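## Task

Take the milk bottle off the cart and set it upright on the third level of the supply shelving (counting the lowest level as one), directly behind the water bottle already there, on the side away from the shelf's front edge. Everything else on that level must remain on it, standing and not piled on each other. The milk bottle must not topple or lean. Release it and back the robot away; it must stay in place without the robot holding it.

## Robot and tools

Robot: a Hello Robot Stretch 3 with one arm. It has a two-wheel base (0.33 m long, 0.34 m wide), a mast carrying a lift, and a telescoping arm that reaches out to the robot's right side. The gripper cannot slide forward or sideways on its own; to shift it along the robot's forward direction you drive the base. The base turns about a point midway between the wheels, 0.05 m behind its front edge, and cannot strafe. With the arm pulled in and the wrist folded over the base, the turning footprint is a circle of radius 0.28 m; an unfolded, level wrist pokes outside it. Loose objects may occasionally get a small nudge from the scene itself.

Frames: the base frame sits on the floor between the drive wheels, x forward, y to the left, z up. hand_pose is reported in it, located where the closed fingertips meet; at zero wrist angles its x axis is up, y points back along the arm to the mast, z toward the rear. Fingertips are round 0.04 m pads. The odometry frame is the base frame as it was when the scene began.

execute_actions: argument "actions" is a list holding exactly one action (or empty, which just reports state and images). An action may contain "base", "joints", or both, plus optional "contact_limits"; all its motions begin at once. "base" holds one command only, and both are relative offsets from where the base last measured itself: {"translate_m": d} moves d metres straight (positive forward, range -1 to 1); {"rotate_rad": d} turns in place by d radians (positive counter-clockwise seen from above, range -3.2 to 3.2). "joints" is a single dictionary of absolute targets keyed by joint name: lift_m 0 to 1.1 (arm height on the mast); arm_m 0 to 0.52 (extension); wrist_yaw_rad -1.345 to 4.42 (0 along the arm, positive swings toward the front, 3.0 folds over the base); wrist_pitch_rad -1.57 to 0.451 (0 level, negative tips fingers down); wrist_roll_rad -2.911 to 2.911 (0 puts fingers side by side, level); gripper_m -0.089 to 0.179 (larger is wider; the true fingertip gap is about 0.007 m less when nearly shut and 0.025 m less when fully open, and zero below 0.007); head_pan_rad -3.953 to 1.73 (0 ahead, positive left, -1.57 looks along the arm); head_tilt_rad -1.53 to 0.419 (0 level, negative down). Done tolerances are ±0.004 for lift, arm and gripper, ±0.02 for yaw, roll and head, ±0.05 for pitch. Omitted joints may keep driving toward earlier targets without the status showing it. "contact_limits" accepts only arm_m: an effort percentage (1 to 100) at which the arm halts (negative sense when retracting); it also caps holding force until the next action. "cameras" lists head_camera, nav_camera, wrist_camera or all; omitted or null means all, [] means none. Unknown keys, bad names or out-of-range numbers make the whole call refused with no motion. No action runs beyond 15 s. If a result reports a stop, the remaining movement calls in that same reply are skipped.

wait: {"seconds": 0 to 10}; commands nothing and returns state and images. zoom_image: {"camera", "region": [x0, y0, x1, y1]} in pixels of that camera's most recent full image, top-left origin, at most 504x504. finished_scene: {"scene": 1 or 2}; final, reports success and gives the next task.

Result lines: base_status and joint_status tell how each motion of the last accepted action ended. done (for the base, wheels turned the full amount, slipping included); off_target (stopped short, may still push); contact_stop, time_out, torque_fault (old target dropped; it holds where it stopped unless slack or switched off). on_its_own describes uncommanded joints; its "held at" value is a target, not a position. Arm and lift stop on firm contact and then go slack until recommanded; a slack lift may sag under load or keep pressing, and closing fingers on a surface can raise it. Base, wrist and head never stop on contact. A wrist servo strained for several seconds shuts off for 10 s (torque_fault) and goes limp. motor_effort gives percent of maximum, positive toward larger joint values, bracketed peak for the last action; readings carry fixed bias and noise. Positive wheel effort drives forward. An effort at rest outside its normal range hints at pushing or carrying. base_odometry counts wheel rotation only; heading runs -3.142 to 3.142; turned_by_wheels and turned_by_imu give turning since the previous result; base_tilt in degrees (forward and right positive) has a fixed bias up to about 4 degrees. lidar_m: 12 sectors of 30 degrees, the first straight ahead, continuing counter-clockwise (4th left, 7th rear, 10th right), distances from the base origin in a plane 0.17 m high, 0.15 to 12 m, "-" for nothing; it misses glass, clear plastic, thin legs and the robot, and the mast or a low lift can block sectors 5, 6, 9, 10. wrist_depth_mm and head_depth_mm are 7x7 grids of median depth (45–1000 and 280–4000 mm); the head grid follows the sideways image.

Cameras: head_camera and nav_camera move with head pan/tilt; wrist_camera rides on the gripper. Head camera 896x504 pinhole, fx=fy≈656, centre ≈(445,253); wrist camera 644x364, f≈313; nav camera 672x504 fisheye.

Gripping: command a gripper_m below the object's width to hold it (lower squeezes harder, but the stall guard may soften the grip so heavy objects slip; send a different value to re-squeeze). To let go, open at least 0.02 past the value where the pads met the object. Neither the reading nor "done" proves a grasp; check images.

Cautions: fold or unfold the wrist (yaw to 3.0) only with lift_m between 0.32 and 0.95, pitch -0.4 and roll near 0; once folded the lift may go down to 0.25. With yaw below -0.4 keep pitch at -0.5 or lower. Full base speed needs lift under 0.30, arm under 0.03 and yaw above 2.54; otherwise it is slow. Pushing against something rigid with the gripper above roughly 0.45 m, raising the contact limit, pushing again after a contact_stop, driving while gripping or hooking something fixed, or snagging furniture (especially reversing) can tip the robot. If it tips, reverse the last move in small steps, free the gripper, and lower the lift to about 0.2 if needed. Avoid drops, slams, hard hits and knocking shelf items over; finish only once the bottle stands unaided and the robot is clear.

Each tool is called after ">>>" by a JSON object that holds its "api" and its "payload", one argument or row to a line.

## Session

>>> {"api": "execute_actions", "payload": {
  "actions": []
}}

Scene clock: 0.00 s.
base_odometry: x=+0.000 y=+0.000 heading=+0.000 (m, m, rad; odometry frame)
turned_by_wheels: +0.000 (rad since the last result)
turned_by_imu: +0.000 (rad since the last result)
base_tilt: forward=+1.6 right=-0.2 (deg)
lidar_m: 2.36 2.68 1.42 1.39 1.56 1.54 2.09 1.59 1.96 1.85 1.78 2.14
head_depth_mm: 1793 2767 2814 2832 2840 2795 2243 / 1723 2704 2753 2743 2454 2467 2243 / 1726 2661 2679 2697 2378 2418 2207 / 1751 2629 2603 2635 2343 2356 2200 / 1747 2583 2558 2596 2282 2302 2197 / 1694 2524 2527 2537 2252 2255 2193 / 1780 2438 2460 2478 2455 2489 2152
base_status: not commanded
joint_positions: lift_m=+0.524 arm_m=-0.002 wrist_yaw_rad=+2.803 wrist_pitch_rad=-0.525 wrist_roll_rad=+0.001 gripper_m=+0.037 head_pan_rad=-0.003 head_tilt_rad=-0.023
joint_status: not commanded
motor_effort: left_wheel=+0 right_wheel=+0 lift_m=+27 arm_m=-2 wrist_yaw_rad=+0 wrist_pitch_rad=+7 wrist_roll_rad=+1 gripper_m=+1 head_pan_rad=+0 head_tilt_rad=+2 (%)
hand_pose: x=+0.0484 y=+0.0544 z=+0.5130 quat_wxyz=(+0.297, +0.704, +0.066, +0.642) (m; base frame)
wrist_depth_mm: - - - - - - - / - - - - - - - / - - - - - - - / - - 953 968 925 926 892 / 851 - 832 797 797 769 753 / 730 719 - 702 677 668 658 / 636 627 637 630 598 596 578
pictures: head_camera (sideways: a quarter turn clockwise sets it upright), nav_camera (sideways: a quarter turn counterclockwise sets it upright), wrist_camera
Images, in order (width x height): head_camera 896x504, nav_camera 672x504, wrist_camera 644x364.

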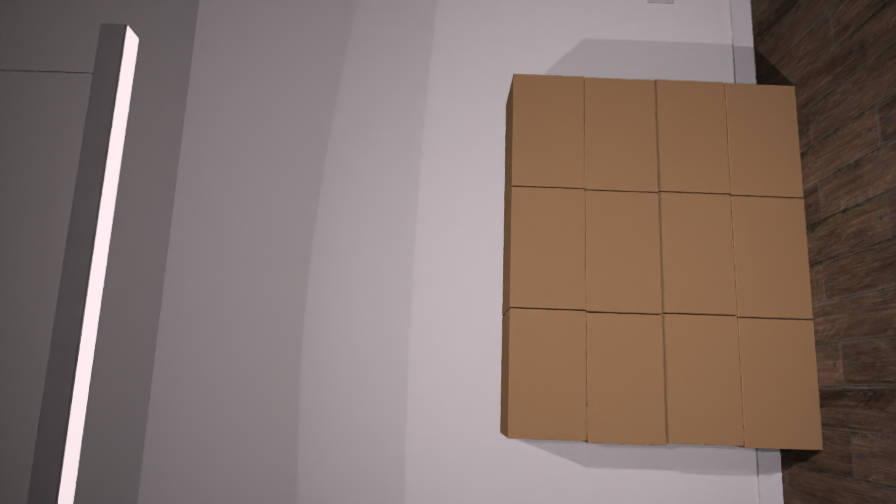

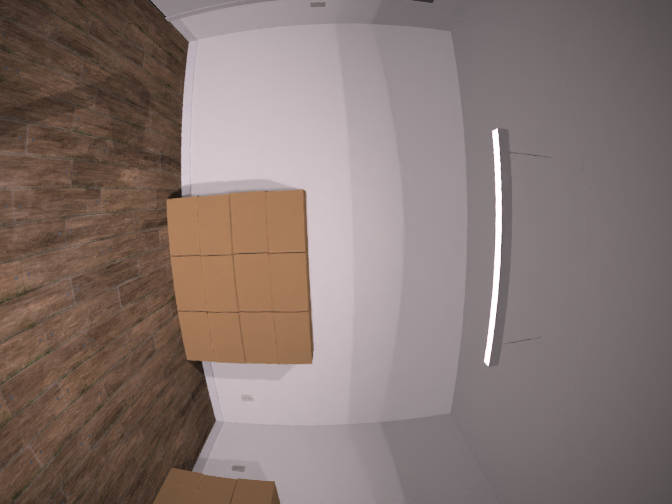

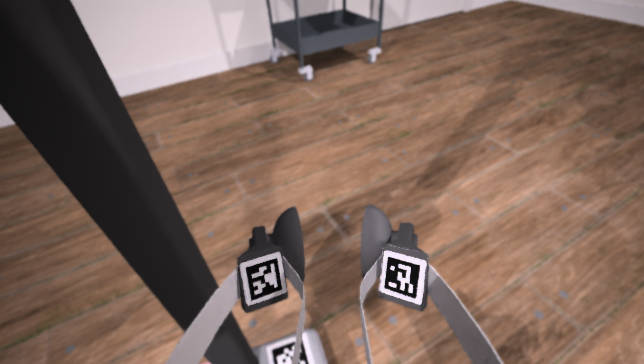

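>>> {"api": "execute_actions", "payload": {
  "actions": [
    {"joints":{"head_pan_rad":1.4,"head_tilt_rad":-0.4}}
  ],
  "cameras": ["head_camera","nav_camera"]
}}

>>> {"api": "execute_actions", "payload": {
  "actions": [
    {"joints":{"head_pan_rad":-2.8}}
  ],
  "cameras": ["head_camera","nav_camera"]
}}

Scene clock: 3.97 s.
base_odometry: x=+0.000 y=+0.000 heading=+0.000 (m, m, rad; odometry frame)
turned_by_wheels: +0.000 (rad since the last result)
turned_by_imu: +0.000 (rad since the last result)
base_tilt: forward=+1.6 right=-0.3 (deg)
lidar_m: 2.36 2.68 1.41 1.39 1.56 1.53 2.09 1.60 1.96 1.86 1.79 2.14
head_depth_mm: 1695 1819 1962 2154 2264 1801 1424 / 1629 1751 1912 1933 1874 1791 1427 / 1573 1686 1824 1743 1859 1713 1416 / 1508 1617 1740 1821 1891 1709 1416 / 1462 1558 1671 1812 1947 1756 1415 / 1403 1505 1595 1716 1855 1748 1400 / 1369 1447 1551 1652 1772 1731 1397
base_status: not commanded
joint_positions: lift_m=+0.524 arm_m=-0.002 wrist_yaw_rad=+2.803 wrist_pitch_rad=-0.525 wrist_roll_rad=+0.001 gripper_m=+0.037 head_pan_rad=+1.393 head_tilt_rad=-0.395
joint_status: all done
motor_effort: left_wheel=+0(0) right_wheel=+0(0) lift_m=+27(27) arm_m=-1(1) wrist_yaw_rad=+0(0) wrist_pitch_rad=+7(7) wrist_roll_rad=+1(1) gripper_m=+0(1) head_pan_rad=+4(48) head_tilt_rad=-3(33) (%)
hand_pose: x=+0.0484 y=+0.0544 z=+0.5130 quat_wxyz=(+0.297, +0.704, +0.066, +0.642) (m; base frame)
wrist_depth_mm: - - - - - - - / - - - - - - - / - - - - - - - / - - 948 939 926 897 888 / 870 - 840 794 800 779 759 / 723 726 - 680 692 671 661 / 644 628 626 621 607 598 579
pictures: head_camera (sideways: a quarter turn clockwise sets it upright), nav_camera (sideways: a quarter turn counterclockwise sets it upright)
Images, in order (width x height): head_camera 896x504, nav_camera 672x504.

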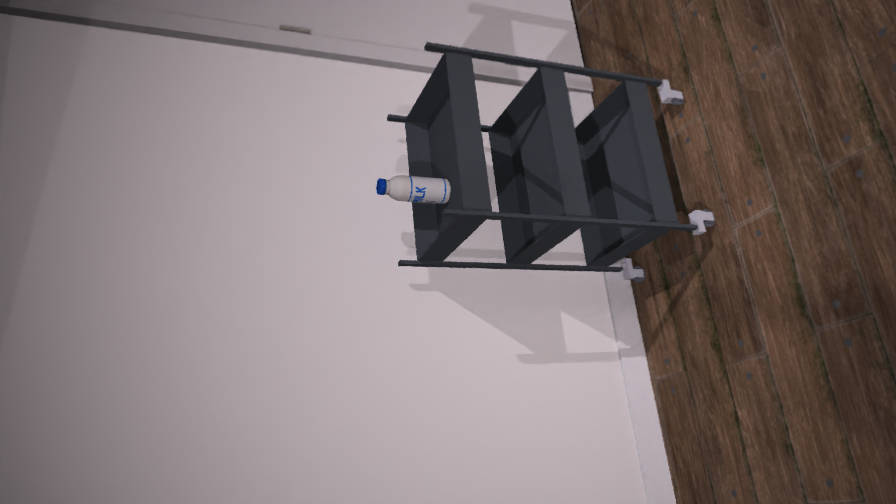

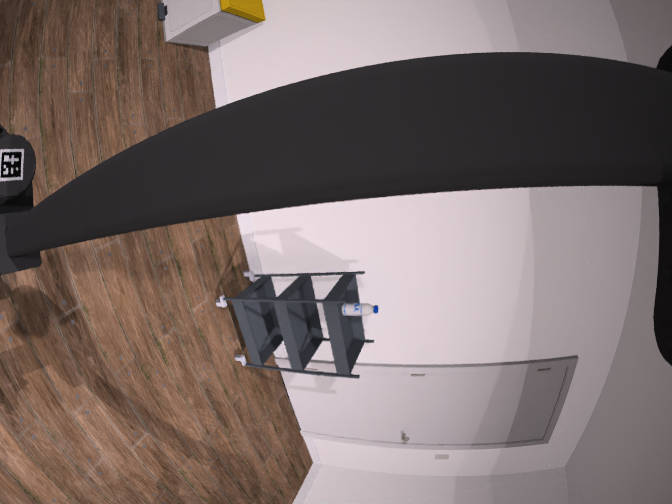

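Scene clock: 6.33 s.
base_odometry: x=+0.000 y=+0.000 heading=+0.000 (m, m, rad; odometry frame)
turned_by_wheels: +0.000 (rad since the last result)
turned_by_imu: +0.000 (rad since the last result)
base_tilt: forward=+1.6 right=-0.2 (deg)
lidar_m: 2.35 2.69 1.42 1.40 1.57 1.54 2.09 1.59 1.96 1.86 1.78 2.14
head_depth_mm: 1720 1812 1947 2078 2210 1794 1429 / 1757 1862 1969 2121 2228 1787 1426 / 1769 1887 2004 2178 2266 1773 1424 / 1479 1618 1762 1935 2111 1770 1421 / 1729 1883 1950 2047 2089 1776 1418 / 1777 1932 1770 2158 2101 1753 1404 / 1816 1947 1857 2035 2170 1738 1407
base_status: not commanded
joint_positions: lift_m=+0.524 arm_m=-0.002 wrist_yaw_rad=+2.803 wrist_pitch_rad=-0.525 wrist_roll_rad=+0.001 gripper_m=+0.037 head_pan_rad=-2.793 head_tilt_rad=-0.395
joint_status: all done
motor_effort: left_wheel=+0(0) right_wheel=+1(0) lift_m=+27(27) arm_m=-2(2) wrist_yaw_rad=+0(1) wrist_pitch_rad=+7(7) wrist_roll_rad=+1(1) gripper_m=+1(1) head_pan_rad=-3(49) head_tilt_rad=-3(3) (%)
hand_pose: x=+0.0484 y=+0.0544 z=+0.5130 quat_wxyz=(+0.297, +0.704, +0.066, +0.642) (m; base frame)
wrist_depth_mm: - - - - - - - / - - - - - - - / - - - - - - - / - - 954 957 928 917 866 / 843 - 846 795 790 765 757 / 732 715 - 690 675 674 652 / 637 630 637 620 600 594 582
pictures: head_camera (sideways: a quarter turn clockwise sets it upright), nav_camera (sideways: a quarter turn counterclockwise sets it upright)
Images, in order (width x height): head_camera 896x504, nav_camera 672x504.

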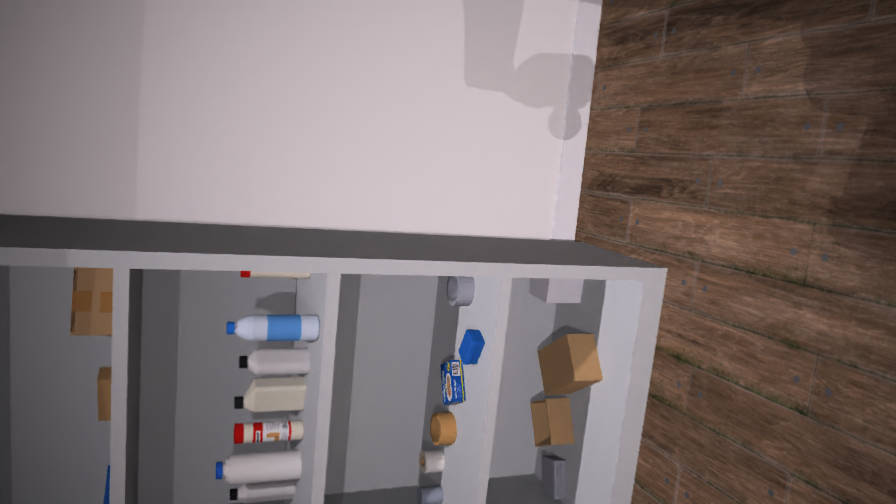

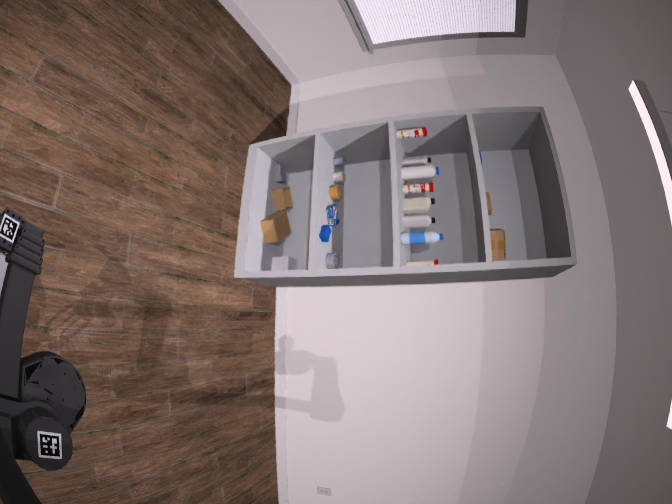

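>>> {"api": "execute_actions", "payload": {
  "actions": [
    {"base":{"rotate_rad":1.2},"joints":{"lift_m":0.28,"wrist_yaw_rad":3.0,"wrist_pitch_rad":-0.4,"head_pan_rad":-1.57,"head_tilt_rad":-0.6}}
  ],
  "cameras": []
}}

>>> {"api": "execute_actions", "payload": {
  "actions": [
    {"base":{"translate_m":0.85}}
  ],
  "cameras": []
}}

>>> {"api": "execute_actions", "payload": {
  "actions": [
    {"base":{"rotate_rad":1.8}}
  ],
  "cameras": []
}}

>>> {"api": "execute_actions", "payload": {
  "actions": [
    {"joints":{"lift_m":0.8}}
  ],
  "cameras": []
}}

>>> {"api": "execute_actions", "payload": {
  "actions": [
    {"joints":{"wrist_yaw_rad":0,"gripper_m":0.15}}
  ],
  "cameras": []
}}

>>> {"api": "execute_actions", "payload": {
  "actions": [
    {"joints":{"wrist_pitch_rad":0}}
  ]
}}

Scene clock: 16.60 s.
base_odometry: x=+0.000 y=+0.000 heading=+1.200 (m, m, rad; odometry frame)
turned_by_wheels: +1.200 (rad since the last result)
turned_by_imu: +1.173 (rad since the last result)
base_tilt: forward=+1.6 right=-0.2 (deg)
lidar_m: 1.39 1.68 1.54 1.68 1.59 1.83 2.21 1.78 1.83 2.39 2.36 2.50
head_depth_mm: 2269 2282 2193 2268 1846 1490 1253 / 2528 2707 2841 2363 1836 1487 1254 / 2747 3004 3179 2370 1821 1476 1249 / 2667 2958 3114 2339 1801 1482 1237 / 2489 2713 2805 2325 1800 1463 1234 / 2326 2301 2537 2312 1794 1462 1240 / 2230 2169 2391 2310 1789 1456 1230
base_status: done
joint_positions: lift_m=+0.281 arm_m=-0.002 wrist_yaw_rad=+2.998 wrist_pitch_rad=-0.418 wrist_roll_rad=+0.001 gripper_m=+0.037 head_pan_rad=-1.577 head_tilt_rad=-0.593
joint_status: all done
motor_effort: left_wheel=-2(5) right_wheel=+2(5) lift_m=+15(23) arm_m=-2(2) wrist_yaw_rad=+0(1) wrist_pitch_rad=+9(8) wrist_roll_rad=+1(1) gripper_m=+1(1) head_pan_rad=+3(51) head_tilt_rad=-4(26) (%)
hand_pose: x=+0.0108 y=+0.0788 z=+0.2931 quat_wxyz=(+0.196, +0.700, +0.097, +0.679) (m; base frame)
wrist_depth_mm: - - - - - - - / - - - - - - - / - 979 923 904 882 856 821 / 762 738 710 694 679 670 643 / 611 583 - 566 575 545 532 / 503 507 - - 468 465 453 / 444 - - - 408 400 390
pictures: none
No camera images: the call's "cameras" was empty. Leave "cameras" out to get every camera's image.

Scene clock: 21.13 s.
base_odometry: x=+0.308 y=+0.792 heading=+1.200 (m, m, rad; odometry frame)
turned_by_wheels: +0.000 (rad since the last result)
turned_by_imu: +0.005 (rad since the last result)
base_tilt: forward=+1.6 right=-0.2 (deg)
lidar_m: 0.59 0.57 0.99 1.30 1.75 2.25 2.78 2.49 2.59 2.00 1.99 1.43
head_depth_mm: 2688 3042 3228 2378 1845 1499 1257 / 2417 2439 3020 2373 1831 1495 1251 / 2279 2234 2494 2359 1821 1478 1250 / 2149 2092 2316 2334 1809 1478 1254 / 2024 1967 2167 2278 1798 1464 1235 / 1925 1850 2008 2163 1795 1468 1239 / 1843 1862 2123 2272 1789 1447 1224
base_status: done
joint_positions: lift_m=+0.281 arm_m=-0.002 wrist_yaw_rad=+2.999 wrist_pitch_rad=-0.418 wrist_roll_rad=+0.001 gripper_m=+0.037 head_pan_rad=-1.577 head_tilt_rad=-0.593
joint_status: not commanded
motor_effort: left_wheel=-2(6) right_wheel=+2(6) lift_m=+15(15) arm_m=-1(2) wrist_yaw_rad=+1(1) wrist_pitch_rad=+9(9) wrist_roll_rad=+1(1) gripper_m=+0(1) head_pan_rad=+3(4) head_tilt_rad=-4(4) (%)
hand_pose: x=+0.0107 y=+0.0789 z=+0.2933 quat_wxyz=(+0.196, +0.700, +0.097, +0.680) (m; base frame)
wrist_depth_mm: - - - - - 830 705 / - - - - - 891 747 / - 977 933 905 879 842 755 / 757 743 710 694 681 662 643 / 601 594 - 564 572 543 533 / 500 505 - - 467 461 453 / 444 - - - 407 402 393
pictures: none
No camera images: the call's "cameras" was empty. Leave "cameras" out to get every camera's image.

Scene clock: 23.43 s.
base_odometry: x=+0.308 y=+0.792 heading=+3.000 (m, m, rad; odometry frame)
turned_by_wheels: +1.800 (rad since the last result)
turned_by_imu: +1.753 (rad since the last result)
base_tilt: forward=+1.6 right=-0.2 (deg)
lidar_m: 1.44 2.39 2.26 2.51 2.50 2.36 1.98 2.21 0.69 0.57 0.97 1.06
head_depth_mm: 949 1056 1190 1336 968 1419 1254 / 914 1024 1144 1116 963 1122 1207 / 880 975 1091 1111 925 1089 1196 / 851 937 1046 983 890 1052 1167 / 823 903 999 1059 929 1109 1177 / 795 869 960 1066 1210 1360 1230 / 769 838 923 1033 1156 1326 1225
base_status: done
joint_positions: lift_m=+0.281 arm_m=-0.002 wrist_yaw_rad=+2.999 wrist_pitch_rad=-0.418 wrist_roll_rad=+0.001 gripper_m=+0.037 head_pan_rad=-1.577 head_tilt_rad=-0.593
joint_status: not commanded
motor_effort: left_wheel=-2(8) right_wheel=+1(6) lift_m=+15(15) arm_m=-2(2) wrist_yaw_rad=+1(2) wrist_pitch_rad=+9(9) wrist_roll_rad=+1(1) gripper_m=+1(1) head_pan_rad=+5(4) head_tilt_rad=-4(4) (%)
hand_pose: x=+0.0107 y=+0.0789 z=+0.2933 quat_wxyz=(+0.196, +0.700, +0.097, +0.680) (m; base frame)
wrist_depth_mm: - - - - - - - / - - - - - - - / - 980 935 904 880 853 821 / 753 733 711 697 679 665 648 / 608 592 - 561 577 541 531 / 509 508 - - 466 463 451 / 439 - - - 406 401 395
pictures: none
No camera images: the call's "cameras" was empty. Leave "cameras" out to get every camera's image.

Scene clock: 29.00 s.
base_odometry: x=+0.308 y=+0.792 heading=+3.000 (m, m, rad; odometry frame)
turned_by_wheels: +0.000 (rad since the last result)
turned_by_imu: +0.000 (rad since the last result)
base_tilt: forward=+1.6 right=-0.2 (deg)
lidar_m: 1.44 2.39 2.25 2.51 2.49 2.36 1.99 2.21 0.69 0.57 0.97 1.06
head_depth_mm: 951 1063 1192 1338 966 1416 1268 / 913 1015 1145 1117 964 1123 1221 / 881 975 1094 1115 927 1086 1192 / 851 939 1049 983 891 1049 1171 / 820 904 1003 1053 928 1110 1205 / 797 870 962 1065 1204 1362 1230 / 768 838 926 1029 1165 1315 1224
base_status: not commanded
joint_positions: lift_m=+0.799 arm_m=-0.002 wrist_yaw_rad=+2.999 wrist_pitch_rad=-0.418 wrist_roll_rad=+0.001 gripper_m=+0.037 head_pan_rad=-1.577 head_tilt_rad=-0.593
joint_status: all done
motor_effort: left_wheel=-2(2) right_wheel=+2(2) lift_m=+38(40) arm_m=-2(2) wrist_yaw_rad=+1(0) wrist_pitch_rad=+9(9) wrist_roll_rad=+1(1) gripper_m=+1(0) head_pan_rad=+4(4) head_tilt_rad=-4(4) (%)
hand_pose: x=+0.0107 y=+0.0789 z=+0.8122 quat_wxyz=(+0.196, +0.700, +0.097, +0.680) (m; base frame)
wrist_depth_mm: - - - - - - - / - - - - - - - / - - - - - - - / - - - - - - - / - - - - - - - / - - - - - - - / 960 951 - 923 918 892 890
pictures: none
No camera images: the call's "cameras" was empty. Leave "cameras" out to get every camera's image.

Scene clock: 31.50 s.
base_odometry: x=+0.308 y=+0.792 heading=+3.000 (m, m, rad; odometry frame)
turned_by_wheels: +0.000 (rad since the last result)
turned_by_imu: +0.000 (rad since the last result)
base_tilt: forward=+1.6 right=-0.2 (deg)
lidar_m: 1.44 2.39 2.25 2.51 2.50 2.37 1.98 2.21 0.69 0.57 0.97 1.06
head_depth_mm: 951 1063 1187 1332 966 1420 1274 / 916 1013 1142 1117 964 1117 1228 / 883 974 1094 1117 924 1060 1220 / 853 939 1044 983 890 1027 - / 823 902 1003 1058 926 1062 1181 / 796 868 960 1066 1205 1361 1232 / 770 840 924 1027 1156 1324 1233
base_status: not commanded
joint_positions: lift_m=+0.799 arm_m=-0.002 wrist_yaw_rad=+0.002 wrist_pitch_rad=-0.418 wrist_roll_rad=+0.001 gripper_m=+0.150 head_pan_rad=-1.577 head_tilt_rad=-0.593
joint_status: all done
motor_effort: left_wheel=-2(2) right_wheel=+2(2) lift_m=+38(38) arm_m=-2(2) wrist_yaw_rad=-1(1) wrist_pitch_rad=+9(9) wrist_roll_rad=+1(1) gripper_m=+0(100) head_pan_rad=+3(4) head_tilt_rad=-4(4) (%)
hand_pose: x=-0.0210 y=-0.3677 z=+0.8122 quat_wxyz=(+0.692, +0.147, -0.691, -0.146) (m; base frame)
wrist_depth_mm: 550 592 643 681 755 846 952 / 585 633 678 662 717 899 - / 630 684 724 594 566 493 - / 684 751 802 421 807 - - / 740 802 900 733 714 - - / 826 - - 618 846 - - / 899 934 933 796 818 903 889
pictures: none
No camera images: the call's "cameras" was empty. Leave "cameras" out to get every camera's image.

Scene clock: 32.50 s.
base_odometry: x=+0.308 y=+0.792 heading=+3.000 (m, m, rad; odometry frame)
turned_by_wheels: +0.000 (rad since the last result)
turned_by_imu: +0.000 (rad since the last result)
base_tilt: forward=+1.6 right=-0.2 (deg)
lidar_m: 1.44 2.39 2.25 2.51 2.49 2.36 1.98 2.21 0.69 0.57 0.97 1.06
head_depth_mm: 956 1063 1189 1332 964 1416 1269 / 917 1024 1146 1116 962 1215 1224 / 882 975 1093 1114 924 1058 1202 / 849 938 1044 981 888 1053 - / 823 904 1003 1059 912 1076 1178 / 794 872 960 1067 1205 1356 1233 / 770 840 922 1031 1154 1317 1229
base_status: not commanded
joint_positions: lift_m=+0.799 arm_m=-0.002 wrist_yaw_rad=+0.002 wrist_pitch_rad=-0.022 wrist_roll_rad=+0.001 gripper_m=+0.150 head_pan_rad=-1.577 head_tilt_rad=-0.593
joint_status: all done
motor_effort: left_wheel=-2(2) right_wheel=+2(2) lift_m=+38(38) arm_m=-2(2) wrist_yaw_rad=-1(2) wrist_pitch_rad=+11(11) wrist_roll_rad=+1(1) gripper_m=+1(1) head_pan_rad=+4(4) head_tilt_rad=-4(4) (%)
hand_pose: x=-0.0209 y=-0.3989 z=+0.9084 quat_wxyz=(+0.707, +0.009, -0.707, -0.007) (m; base frame)
wrist_depth_mm: 567 605 655 714 770 847 963 / 580 622 677 738 816 888 - / 597 640 705 773 833 912 - / 615 653 716 766 869 958 - / 622 670 737 677 723 - - / 644 - 746 560 459 - - / 661 730 787 398 720 - -
pictures: head_camera (sideways: a quarter turn clockwise sets it upright), nav_camera (sideways: a quarter turn counterclockwise sets it upright), wrist_camera
Images, in order (width x height): head_camera 896x504, nav_camera 672x504, wrist_camera 644x364.

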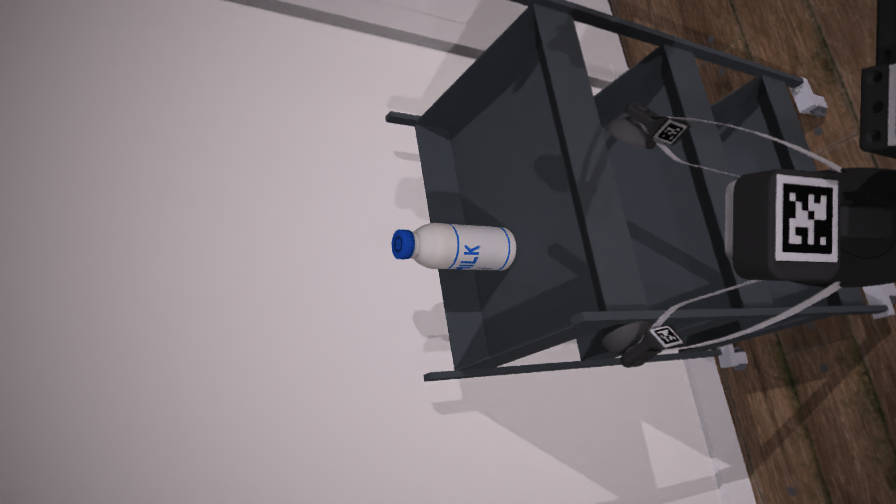

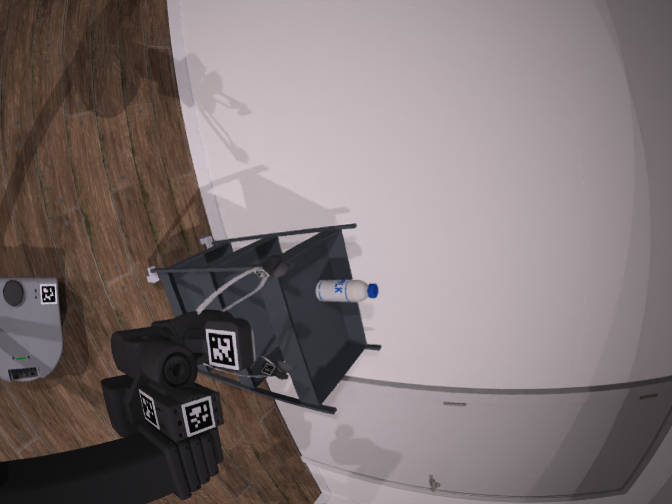

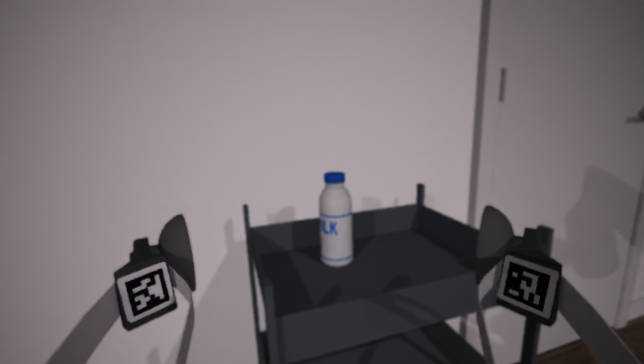

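Aligned. Bottle about y=-0.76, top ~0.86.

>>> {"api": "execute_actions", "payload": {
  "actions": [
    {"joints":{"arm_m":0.27,"lift_m":0.74}}
  ],
  "cameras": ["head_camera","wrist_camera"]
}}

Scene clock: 38.60 s.
base_odometry: x=+0.308 y=+0.792 heading=+3.000 (m, m, rad; odometry frame)
turned_by_wheels: +0.000 (rad since the last result)
turned_by_imu: +0.000 (rad since the last result)
base_tilt: forward=+1.6 right=-0.2 (deg)
lidar_m: 1.44 2.40 2.26 2.51 2.49 2.36 1.98 2.21 0.69 0.57 0.97 1.06
head_depth_mm: 952 1063 1189 1333 965 1462 - / 914 1015 1143 1117 995 - 1199 / 881 974 1093 1111 - 1028 1193 / 851 942 1044 981 871 1023 1167 / 823 903 1005 1064 922 1112 1186 / 792 869 961 1061 1206 1363 1232 / 766 842 926 1027 1158 1314 1229
base_status: not commanded
joint_positions: lift_m=+0.741 arm_m=+0.270 wrist_yaw_rad=+0.001 wrist_pitch_rad=-0.020 wrist_roll_rad=+0.001 gripper_m=+0.150 head_pan_rad=-1.577 head_tilt_rad=-0.593
joint_status: all done
motor_effort: left_wheel=-2(2) right_wheel=+2(2) lift_m=+16(33) arm_m=+4(6) wrist_yaw_rad=+0(1) wrist_pitch_rad=+10(11) wrist_roll_rad=+1(1) gripper_m=+0(0) head_pan_rad=+2(3) head_tilt_rad=-4(4) (%)
hand_pose: x=-0.0213 y=-0.6703 z=+0.8500 quat_wxyz=(+0.707, +0.008, -0.707, -0.007) (m; base frame)
wrist_depth_mm: 375 400 435 477 520 585 626 / 386 414 447 486 538 594 654 / 395 427 462 508 560 626 698 / 406 436 478 507 582 644 725 / 420 447 491 336 518 666 760 / 432 - 422 354 445 - 345 / 438 481 354 347 346 335 314
pictures: head_camera (sideways: a quarter turn clockwise sets it upright), wrist_camera
Images, in order (width x height): head_camera 896x504, wrist_camera 644x364.

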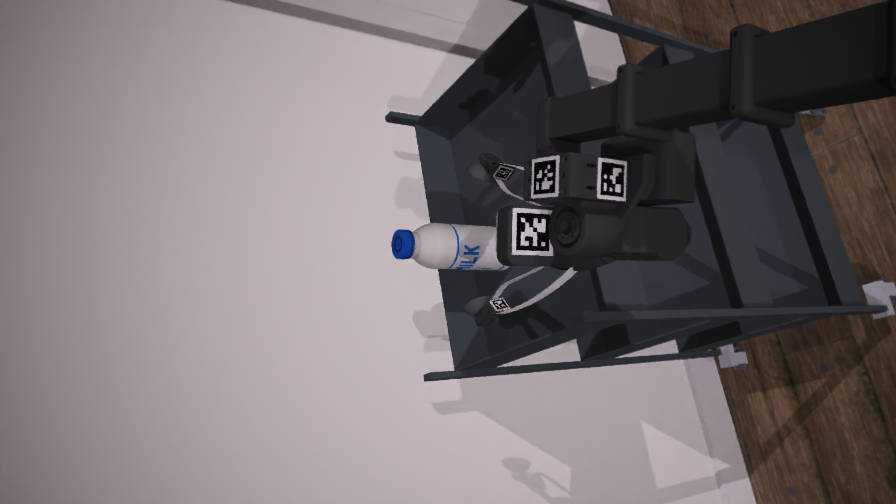

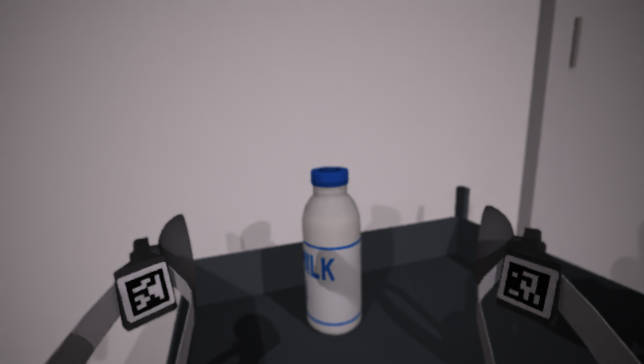

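>>> {"api": "execute_actions", "payload": {
  "actions": [
    {"joints":{"arm_m":0.4,"lift_m":0.675}}
  ],
  "cameras": ["head_camera","wrist_camera"]
}}

Scene clock: 46.00 s.
base_odometry: x=+0.308 y=+0.792 heading=+3.000 (m, m, rad; odometry frame)
turned_by_wheels: +0.000 (rad since the last result)
turned_by_imu: +0.000 (rad since the last result)
base_tilt: forward=+1.6 right=-0.2 (deg)
lidar_m: 1.44 2.39 2.25 2.50 2.49 2.36 1.98 2.21 0.69 0.57 0.97 1.06
head_depth_mm: 951 1063 1190 1340 965 1419 1270 / 916 1016 1145 1121 963 - - / 882 975 1094 1118 - 1082 1191 / 848 937 1047 984 885 1046 1168 / 822 903 1001 1063 931 1108 1181 / 795 870 961 1062 1205 1369 1235 / 766 837 926 1028 1158 1324 1229
base_status: not commanded
joint_positions: lift_m=+0.676 arm_m=+0.400 wrist_yaw_rad=+0.001 wrist_pitch_rad=-0.020 wrist_roll_rad=+0.001 gripper_m=+0.150 head_pan_rad=-1.577 head_tilt_rad=-0.593
joint_status: all done
motor_effort: left_wheel=-2(2) right_wheel=+2(2) lift_m=+15(14) arm_m=+5(4) wrist_yaw_rad=+1(0) wrist_pitch_rad=+10(10) wrist_roll_rad=+1(1) gripper_m=+0(1) head_pan_rad=+5(3) head_tilt_rad=-4(4) (%)
hand_pose: x=-0.0213 y=-0.8003 z=+0.7850 quat_wxyz=(+0.707, +0.008, -0.707, -0.007) (m; base frame)
wrist_depth_mm: 285 304 328 360 395 439 472 / 292 313 341 371 407 459 495 / 300 324 354 192 426 478 514 / 308 330 361 188 442 490 537 / 315 337 364 191 361 373 322 / 327 - 301 199 332 - 281 / 327 257 264 209 256 248 249
pictures: head_camera (sideways: a quarter turn clockwise sets it upright), wrist_camera
Images, in order (width x height): head_camera 896x504, wrist_camera 644x364.

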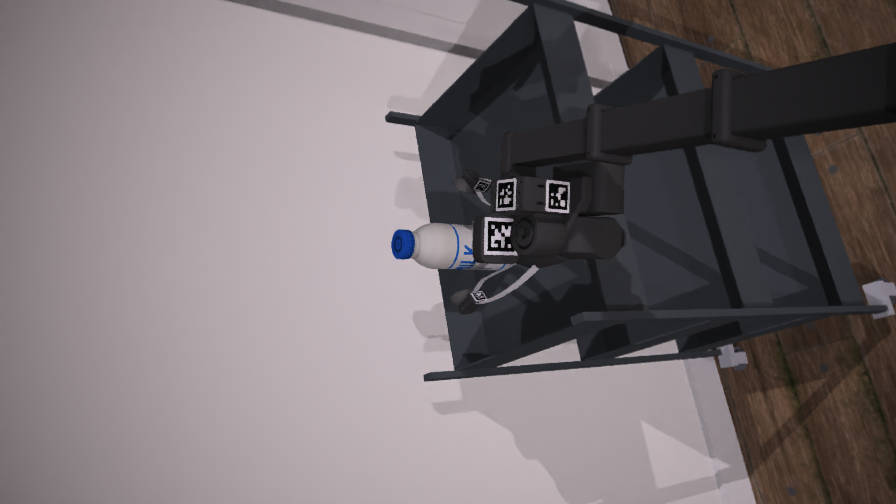

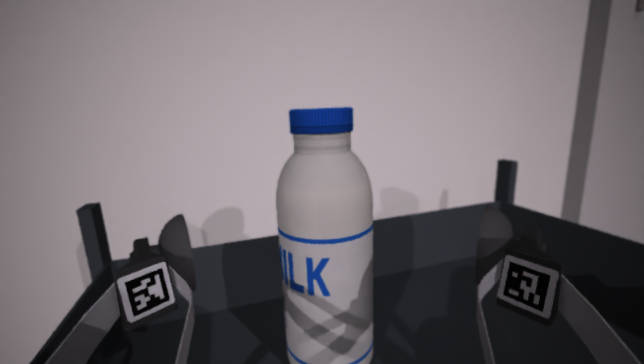

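>>> {"api": "execute_actions", "payload": {
  "actions": [
    {"joints":{"arm_m":0.455,"lift_m":0.66}}
  ],
  "cameras": ["wrist_camera"]
}}

>>> {"api": "execute_actions", "payload": {
  "actions": [
    {"joints":{"gripper_m":0.03}}
  ],
  "cameras": []
}}

>>> {"api": "execute_actions", "payload": {
  "actions": [
    {"joints":{"lift_m":0.82}}
  ],
  "cameras": []
}}

>>> {"api": "execute_actions", "payload": {
  "actions": [
    {"joints":{"arm_m":0,"head_pan_rad":0,"head_tilt_rad":-0.3},"base":{"rotate_rad":0.95}}
  ],
  "cameras": ["wrist_camera"]
}}

>>> {"api": "execute_actions", "payload": {
  "actions": [
    {"base":{"translate_m":1}}
  ],
  "cameras": ["head_camera","nav_camera"]
}}

Scene clock: 52.67 s.
base_odometry: x=+0.308 y=+0.792 heading=+3.000 (m, m, rad; odometry frame)
turned_by_wheels: +0.000 (rad since the last result)
turned_by_imu: +0.000 (rad since the last result)
base_tilt: forward=+1.6 right=-0.2 (deg)
lidar_m: 1.44 2.39 2.26 2.51 2.49 2.37 1.98 2.21 0.69 0.57 0.96 1.06
head_depth_mm: 951 1066 1183 1335 963 1414 1254 / 916 1017 1142 1112 977 1114 - / 880 978 1091 1145 910 1082 1194 / 850 936 1049 967 857 1050 1163 / 820 902 1002 1056 931 1106 1183 / 795 867 962 1065 1206 1363 1232 / 766 841 925 1026 1163 1323 1227
base_status: not commanded
joint_positions: lift_m=+0.661 arm_m=+0.455 wrist_yaw_rad=+0.000 wrist_pitch_rad=-0.017 wrist_roll_rad=-0.003 gripper_m=+0.150 head_pan_rad=-1.577 head_tilt_rad=-0.594
joint_status: lift_m contact_stop (moved -0.014 of -0.016); the others done
on_its_own: lift_m is slack since a contact_stop, until your next command for it
motor_effort: left_wheel=-1(3) right_wheel=+1(3) lift_m=+27(26) arm_m=+4(9) wrist_yaw_rad=+1(0) wrist_pitch_rad=+9(11) wrist_roll_rad=+3(3) gripper_m=+1(0) head_pan_rad=+3(3) head_tilt_rad=-4(4) (%)
hand_pose: x=-0.0214 y=-0.8554 z=+0.7715 quat_wxyz=(+0.708, +0.006, -0.706, -0.006) (m; base frame)
wrist_depth_mm: 246 263 286 312 342 380 417 / 253 270 293 135 352 396 440 / 260 278 302 136 368 414 448 / 267 287 306 130 379 421 478 / 274 291 311 131 299 317 290 / 212 - 245 136 292 - 264 / 208 233 234 142 237 232 232
pictures: wrist_camera
Images, in order (width x height): wrist_camera 644x364.

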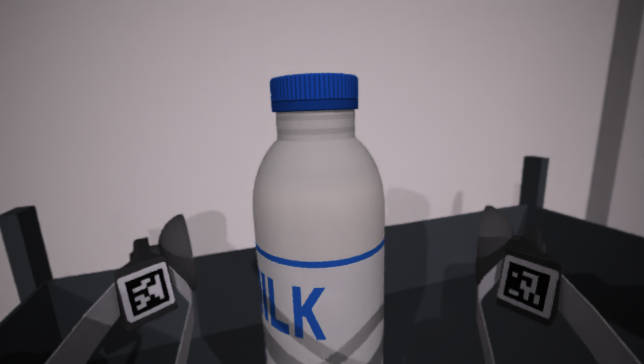

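not run: a stop came earlier in this reply.

not run: a stop came earlier in this reply.

not run: a stop came earlier in this reply.

not run: a stop came earlier in this reply.

>>> {"api": "execute_actions", "payload": {
  "actions": [
    {"joints":{"gripper_m":0.03,"lift_m":0.667}}
  ],
  "cameras": []
}}

>>> {"api": "execute_actions", "payload": {
  "actions": [
    {"joints":{"lift_m":0.82}}
  ],
  "cameras": []
}}

>>> {"api": "execute_actions", "payload": {
  "actions": [
    {"joints":{"arm_m":0,"head_pan_rad":0,"head_tilt_rad":-0.3},"base":{"rotate_rad":0.95}}
  ],
  "cameras": ["wrist_camera"]
}}

>>> {"api": "execute_actions", "payload": {
  "actions": [
    {"base":{"translate_m":1}}
  ],
  "cameras": ["head_camera","nav_camera"]
}}

Scene clock: 59.30 s.
base_odometry: x=+0.308 y=+0.792 heading=+3.000 (m, m, rad; odometry frame)
turned_by_wheels: +0.000 (rad since the last result)
turned_by_imu: +0.000 (rad since the last result)
base_tilt: forward=+1.6 right=-0.2 (deg)
lidar_m: 1.44 2.39 2.25 2.51 2.49 2.37 1.99 2.21 0.69 0.57 0.97 1.06
head_depth_mm: 946 1057 1193 1333 962 1414 1277 / 915 1018 1142 1116 979 - - / 882 975 1090 1127 910 1084 1194 / 851 938 1041 1050 860 1051 1167 / 820 901 1004 1054 930 1105 1183 / 793 871 960 1066 1205 1353 1232 / 770 840 922 1025 1166 1322 1231
base_status: not commanded
joint_positions: lift_m=+0.666 arm_m=+0.455 wrist_yaw_rad=-0.002 wrist_pitch_rad=-0.018 wrist_roll_rad=-0.003 gripper_m=+0.030 head_pan_rad=-1.577 head_tilt_rad=-0.594
joint_status: all done
motor_effort: left_wheel=-1(1) right_wheel=+2(1) lift_m=+38(39) arm_m=+4(5) wrist_yaw_rad=+1(5) wrist_pitch_rad=+9(10) wrist_roll_rad=+3(3) gripper_m=+0(98) head_pan_rad=+3(4) head_tilt_rad=-3(4) (%)
hand_pose: x=-0.0220 y=-0.8554 z=+0.7764 quat_wxyz=(+0.708, +0.006, -0.706, -0.007) (m; base frame)
wrist_depth_mm: 247 263 286 310 343 380 420 / 253 270 293 314 355 395 437 / 261 279 303 190 367 416 456 / 268 286 313 184 385 422 475 / 273 295 320 187 308 325 300 / 212 231 242 196 308 308 273 / 216 232 243 206 234 241 237
pictures: none
No camera images: the call's "cameras" was empty. Leave "cameras" out to get every camera's image.

Scene clock: 61.53 s.
base_odometry: x=+0.308 y=+0.792 heading=+3.000 (m, m, rad; odometry frame)
turned_by_wheels: +0.000 (rad since the last result)
turned_by_imu: +0.000 (rad since the last result)
base_tilt: forward=+1.6 right=-0.2 (deg)
lidar_m: 1.44 2.39 2.26 2.50 2.49 2.37 1.99 2.21 0.69 0.57 0.97 1.06
head_depth_mm: 952 1065 1190 1331 940 - - / 913 1019 1132 - 1071 1124 1215 / 878 974 1076 1064 923 1082 1192 / 848 936 1030 1060 892 1049 1167 / 820 901 1001 1055 927 1108 1183 / 796 869 961 1065 1204 1364 1226 / 770 840 924 1031 1157 1324 1229
base_status: not commanded
joint_positions: lift_m=+0.819 arm_m=+0.455 wrist_yaw_rad=-0.002 wrist_pitch_rad=-0.018 wrist_roll_rad=-0.003 gripper_m=+0.030 head_pan_rad=-1.577 head_tilt_rad=-0.594
joint_status: all done
motor_effort: left_wheel=-1(2) right_wheel=+2(2) lift_m=+38(38) arm_m=+4(4) wrist_yaw_rad=+2(1) wrist_pitch_rad=+9(9) wrist_roll_rad=+3(3) gripper_m=+0(0) head_pan_rad=+4(3) head_tilt_rad=-4(4) (%)
hand_pose: x=-0.0220 y=-0.8554 z=+0.9294 quat_wxyz=(+0.708, +0.006, -0.706, -0.007) (m; base frame)
wrist_depth_mm: 248 262 284 310 342 382 421 / 252 271 294 320 354 396 435 / 260 279 303 335 367 411 451 / 267 287 312 343 382 433 471 / 275 295 322 358 408 452 495 / 281 305 326 365 429 471 517 / 291 315 351 225 426 371 551
pictures: none
No camera images: the call's "cameras" was empty. Leave "cameras" out to get every camera's image.

Scene clock: 66.07 s.
base_odometry: x=+0.308 y=+0.792 heading=-2.334 (m, m, rad; odometry frame)
turned_by_wheels: +0.950 (rad since the last result)
turned_by_imu: +0.929 (rad since the last result)
base_tilt: forward=+1.6 right=-0.2 (deg)
lidar_m: 2.25 2.87 2.49 2.58 1.98 2.21 0.75 0.57 0.73 1.02 1.44 2.56
head_depth_mm: 2215 2295 2400 2497 2566 1979 1547 / 2265 2295 2461 2620 2679 1966 1544 / 2419 2495 2281 2381 2479 1953 1540 / 2548 2681 2754 2882 2570 1963 1526 / 2680 2626 2727 2875 2691 1922 1523 / 3010 3156 3325 3564 2680 1924 1507 / 3074 3202 3293 3397 2655 1923 1505
base_status: done
joint_positions: lift_m=+0.819 arm_m=+0.000 wrist_yaw_rad=+0.000 wrist_pitch_rad=-0.018 wrist_roll_rad=-0.003 gripper_m=+0.030 head_pan_rad=-0.007 head_tilt_rad=-0.310
joint_status: all done
motor_effort: left_wheel=-1(7) right_wheel=+1(6) lift_m=+38(38) arm_m=-7(8) wrist_yaw_rad=+1(2) wrist_pitch_rad=+9(9) wrist_roll_rad=+3(3) gripper_m=+0(0) head_pan_rad=+6(49) head_tilt_rad=+6(34) (%)
hand_pose: x=-0.0214 y=-0.4011 z=+0.9294 quat_wxyz=(+0.708, +0.007, -0.706, -0.007) (m; base frame)
wrist_depth_mm: - - - 832 695 591 528 / - - - 857 719 617 535 / - - - 916 744 630 553 / - - - 930 757 644 566 / - - - 952 764 674 577 / - - - - 771 689 596 / - - - - 864 702 622
pictures: wrist_camera
Images, in order (width x height): wrist_camera 644x364.

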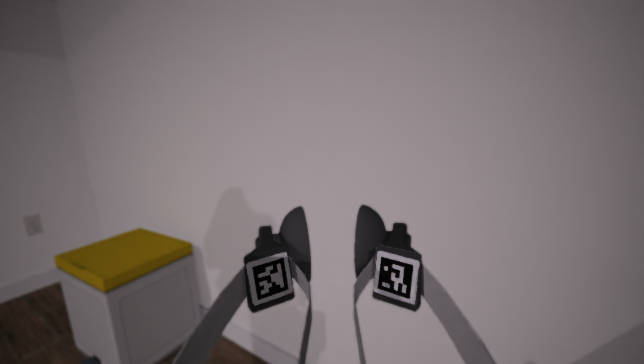

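Scene clock: 77.50 s.
base_odometry: x=-0.383 y=+0.069 heading=-2.334 (m, m, rad; odometry frame)
turned_by_wheels: +0.000 (rad since the last result)
turned_by_imu: +0.005 (rad since the last result)
base_tilt: forward=+1.6 right=-0.2 (deg)
lidar_m: 1.27 2.32 2.01 2.05 2.80 2.74 1.48 1.47 1.51 1.21 1.76 1.38
head_depth_mm: 1127 1243 1399 1584 1715 1814 1552 / 1510 1215 1615 1284 1403 1498 1493 / 1607 1659 1701 1822 1630 1781 1485 / 1713 1772 1796 1964 1708 1773 1525 / 1732 1804 1855 2026 1923 1821 1518 / 1556 1612 1677 1792 1902 1891 1514 / 2164 2308 2459 2596 2627 1920 1500
base_status: done
joint_positions: lift_m=+0.819 arm_m=+0.000 wrist_yaw_rad=+0.000 wrist_pitch_rad=-0.018 wrist_roll_rad=-0.003 gripper_m=+0.030 head_pan_rad=-0.007 head_tilt_rad=-0.310
joint_status: not commanded
motor_effort: left_wheel=-2(2) right_wheel=+1(6) lift_m=+38(38) arm_m=-6(7) wrist_yaw_rad=+0(0) wrist_pitch_rad=+9(9) wrist_roll_rad=+3(3) gripper_m=+0(0) head_pan_rad=+4(2) head_tilt_rad=+6(6) (%)
hand_pose: x=-0.0214 y=-0.4011 z=+0.9294 quat_wxyz=(+0.708, +0.007, -0.706, -0.007) (m; base frame)
wrist_depth_mm: - - - - - - 900 / - - - - - - 907 / - - - - - - 942 / - - - - - - 976 / - - - - - - - / - - - - - - - / - - - - - - -
pictures: head_camera (sideways: a quarter turn clockwise sets it upright), nav_camera (sideways: a quarter turn counterclockwise sets it upright)
Images, in order (width x height): head_camera 896x504, nav_camera 672x504.

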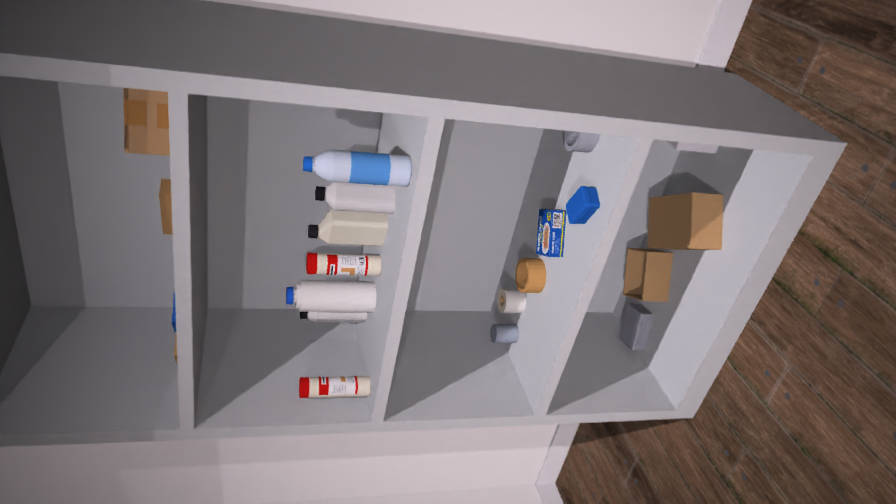

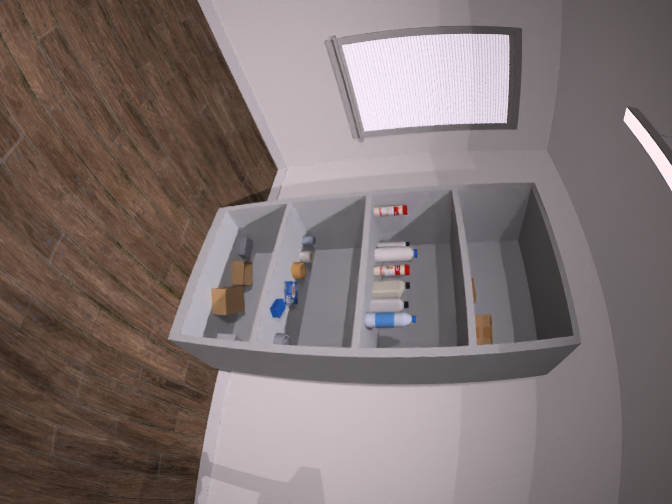

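>>> {"api": "execute_actions", "payload": {
  "actions": [
    {"base":{"translate_m":-1},"joints":{"gripper_m":0.15}}
  ],
  "cameras": []
}}

>>> {"api": "execute_actions", "payload": {
  "actions": [
    {"base":{"translate_m":-0.12}}
  ],
  "cameras": []
}}

>>> {"api": "execute_actions", "payload": {
  "actions": [
    {"base":{"rotate_rad":-0.95}}
  ],
  "cameras": []
}}

>>> {"api": "execute_actions", "payload": {
  "actions": [
    {"base":{"translate_m":0.07},"joints":{"arm_m":0.33}}
  ],
  "cameras": []
}}

>>> {"api": "execute_actions", "payload": {
  "actions": [
    {"joints":{"lift_m":0.675}}
  ],
  "cameras": ["wrist_camera"]
}}

Scene clock: 94.73 s.
base_odometry: x=+0.308 y=+0.792 heading=-2.334 (m, m, rad; odometry frame)
turned_by_wheels: +0.000 (rad since the last result)
turned_by_imu: -0.004 (rad since the last result)
base_tilt: forward=+1.6 right=-0.3 (deg)
lidar_m: 2.25 2.87 2.49 2.59 1.99 2.21 0.75 0.57 0.73 1.02 1.44 2.55
head_depth_mm: 2206 2297 2392 2516 2579 2013 1558 / 2266 2285 2470 2607 2702 1970 1542 / 2394 2443 2261 2393 2468 1967 1529 / 2602 2673 2747 2920 2572 1955 1522 / 2662 2612 2752 2859 2697 1954 1518 / 3014 3179 3349 3546 2665 1921 1517 / 3032 3152 3269 3413 2640 1922 1514
base_status: done
joint_positions: lift_m=+0.819 arm_m=+0.000 wrist_yaw_rad=+0.000 wrist_pitch_rad=-0.018 wrist_roll_rad=-0.003 gripper_m=+0.150 head_pan_rad=-0.007 head_tilt_rad=-0.310
joint_status: all done
motor_effort: left_wheel=-1(6) right_wheel=+1(1) lift_m=+38(39) arm_m=-7(7) wrist_yaw_rad=+0(0) wrist_pitch_rad=+9(9) wrist_roll_rad=+3(3) gripper_m=+1(100) head_pan_rad=+4(3) head_tilt_rad=+6(6) (%)
hand_pose: x=-0.0214 y=-0.4011 z=+0.9294 quat_wxyz=(+0.708, +0.007, -0.706, -0.007) (m; base frame)
wrist_depth_mm: - - - 832 690 598 525 / - - - 860 723 621 531 / - - - 889 740 629 557 / - - - 928 771 649 563 / - - - 951 792 653 576 / - - - - 820 - 587 / - - - - 847 710 625
pictures: none
No camera images: the call's "cameras" was empty. Leave "cameras" out to get every camera's image.

Scene clock: 97.37 s.
base_odometry: x=+0.391 y=+0.879 heading=-2.334 (m, m, rad; odometry frame)
turned_by_wheels: +0.000 (rad since the last result)
turned_by_imu: -0.001 (rad since the last result)
base_tilt: forward=+1.6 right=-0.1 (deg)
lidar_m: 2.37 2.93 2.56 2.44 1.91 2.11 0.66 0.50 0.49 0.95 1.35 2.66
head_depth_mm: 2287 2380 2497 2596 2640 1997 1533 / 2376 2460 2605 2772 2752 1985 1542 / 2516 2325 2375 2550 2582 1963 1541 / 2632 2792 2850 3109 2688 1965 1528 / 2790 2718 2861 2968 2689 1936 1515 / 3123 3264 3444 3640 2664 1928 1505 / 3100 3208 3399 3493 2646 1917 1502
base_status: done
joint_positions: lift_m=+0.819 arm_m=+0.000 wrist_yaw_rad=+0.000 wrist_pitch_rad=-0.018 wrist_roll_rad=-0.003 gripper_m=+0.150 head_pan_rad=-0.007 head_tilt_rad=-0.310
joint_status: not commanded
motor_effort: left_wheel=-1(4) right_wheel=+1(2) lift_m=+38(38) arm_m=-7(7) wrist_yaw_rad=+0(0) wrist_pitch_rad=+9(9) wrist_roll_rad=+3(3) gripper_m=+1(0) head_pan_rad=+4(2) head_tilt_rad=+6(6) (%)
hand_pose: x=-0.0214 y=-0.4011 z=+0.9294 quat_wxyz=(+0.708, +0.007, -0.706, -0.007) (m; base frame)
wrist_depth_mm: - - 949 755 648 550 482 / - - 970 777 651 561 493 / - - - 817 676 577 504 / - - - 862 702 590 519 / - - - 872 722 608 528 / - - - 938 753 - 536 / - - - 958 779 655 576
pictures: none
No camera images: the call's "cameras" was empty. Leave "cameras" out to get every camera's image.

Scene clock: 99.83 s.
base_odometry: x=+0.391 y=+0.879 heading=+2.999 (m, m, rad; odometry frame)
turned_by_wheels: -0.950 (rad since the last result)
turned_by_imu: -0.929 (rad since the last result)
base_tilt: forward=+1.6 right=-0.2 (deg)
lidar_m: 1.51 2.55 2.38 2.57 2.56 2.24 1.91 2.11 0.61 0.50 0.49 0.99
head_depth_mm: 1239 1264 1299 1323 1352 1386 1406 / 1457 1484 1524 1558 1596 1644 1541 / 1733 1805 1856 1899 1806 1827 1532 / 2172 2277 2353 2417 1780 1741 1527 / 2374 2453 2613 2747 2328 1845 1516 / 2267 2395 2535 2643 2645 1930 1518 / 2208 2287 2431 2556 2619 1920 1509
base_status: done
joint_positions: lift_m=+0.819 arm_m=+0.000 wrist_yaw_rad=+0.000 wrist_pitch_rad=-0.018 wrist_roll_rad=-0.003 gripper_m=+0.150 head_pan_rad=-0.007 head_tilt_rad=-0.310
joint_status: not commanded
motor_effort: left_wheel=+1(7) right_wheel=-1(2) lift_m=+38(38) arm_m=-7(6) wrist_yaw_rad=+0(0) wrist_pitch_rad=+9(9) wrist_roll_rad=+3(3) gripper_m=+0(1) head_pan_rad=+4(4) head_tilt_rad=+6(5) (%)
hand_pose: x=-0.0214 y=-0.4011 z=+0.9294 quat_wxyz=(+0.708, +0.007, -0.706, -0.007) (m; base frame)
wrist_depth_mm: 513 552 599 655 732 773 882 / 524 568 619 681 754 808 901 / 545 585 635 693 769 835 958 / 560 603 655 726 805 871 - / 578 607 676 680 792 917 - / 588 - 592 582 570 - - / 595 658 465 465 440 411 -
pictures: none
No camera images: the call's "cameras" was empty. Leave "cameras" out to get every camera's image.

Scene clock: 103.47 s.
base_odometry: x=+0.322 y=+0.889 heading=+3.000 (m, m, rad; odometry frame)
turned_by_wheels: +0.000 (rad since the last result)
turned_by_imu: +0.001 (rad since the last result)
base_tilt: forward=+1.6 right=-0.2 (deg)
lidar_m: 1.44 2.59 2.33 2.60 2.59 2.32 1.98 2.17 0.58 0.47 0.88 0.96
head_depth_mm: 1207 1232 1267 1291 1312 1347 1362 / 1409 1443 1489 1516 1558 1598 1500 / 1699 1743 1798 1852 1754 1770 1530 / 2132 2183 2276 2356 1783 1673 1527 / 2293 2419 2538 2714 1911 1813 1513 / 2216 2347 2449 2598 2654 1934 1515 / 2130 2241 2366 2498 2555 1928 1502
base_status: done
joint_positions: lift_m=+0.819 arm_m=+0.330 wrist_yaw_rad=+0.000 wrist_pitch_rad=-0.018 wrist_roll_rad=-0.003 gripper_m=+0.150 head_pan_rad=-0.007 head_tilt_rad=-0.310
joint_status: all done
motor_effort: left_wheel=+1(7) right_wheel=-1(2) lift_m=+38(38) arm_m=+4(6) wrist_yaw_rad=+1(0) wrist_pitch_rad=+9(9) wrist_roll_rad=+3(3) gripper_m=+1(1) head_pan_rad=+4(4) head_tilt_rad=+6(6) (%)
hand_pose: x=-0.0214 y=-0.7304 z=+0.9294 quat_wxyz=(+0.708, +0.007, -0.706, -0.007) (m; base frame)
wrist_depth_mm: 266 285 309 336 371 413 444 / 275 291 317 347 384 430 465 / 281 300 328 360 397 444 484 / 289 309 337 373 415 467 508 / 296 315 351 385 428 481 536 / 306 - 365 390 449 - 572 / 313 343 377 252 441 389 567
pictures: none
No camera images: the call's "cameras" was empty. Leave "cameras" out to get every camera's image.

Scene clock: 105.63 s.
base_odometry: x=+0.322 y=+0.889 heading=+3.000 (m, m, rad; odometry frame)
turned_by_wheels: +0.000 (rad since the last result)
turned_by_imu: +0.000 (rad since the last result)
base_tilt: forward=+1.6 right=-0.1 (deg)
lidar_m: 1.43 2.59 2.33 2.60 2.59 2.32 1.98 2.17 0.58 0.47 0.88 0.96
head_depth_mm: 1213 1235 1266 1286 1314 1345 1353 / 1410 1444 1474 1516 1563 1601 1508 / 1699 1746 1783 1838 1760 1766 1537 / 2124 2216 2282 2375 1790 1673 1522 / 2300 2431 2547 2695 1926 1785 1528 / 2215 2347 2452 2602 2641 1936 1514 / 2138 2230 2360 2499 2504 1910 1507
base_status: not commanded
joint_positions: lift_m=+0.676 arm_m=+0.330 wrist_yaw_rad=+0.000 wrist_pitch_rad=-0.018 wrist_roll_rad=-0.003 gripper_m=+0.150 head_pan_rad=-0.007 head_tilt_rad=-0.310
joint_status: all done
motor_effort: left_wheel=+1(2) right_wheel=-1(1) lift_m=+15(32) arm_m=+5(5) wrist_yaw_rad=+1(1) wrist_pitch_rad=+9(9) wrist_roll_rad=+3(3) gripper_m=+0(1) head_pan_rad=+4(4) head_tilt_rad=+6(6) (%)
hand_pose: x=-0.0214 y=-0.7304 z=+0.7856 quat_wxyz=(+0.708, +0.007, -0.706, -0.007) (m; base frame)
wrist_depth_mm: 268 284 309 335 369 414 450 / 274 292 318 348 382 426 467 / 281 302 328 343 396 445 485 / 291 310 338 217 415 459 511 / 290 315 347 220 332 351 511 / 296 - 279 231 322 - 273 / 200 257 264 239 257 253 252
pictures: wrist_camera
Images, in order (width x height): wrist_camera 644x364.

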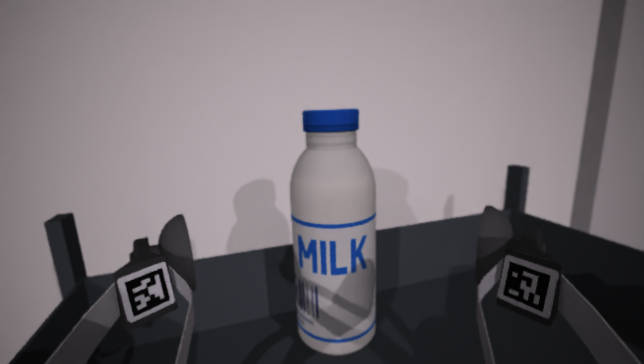

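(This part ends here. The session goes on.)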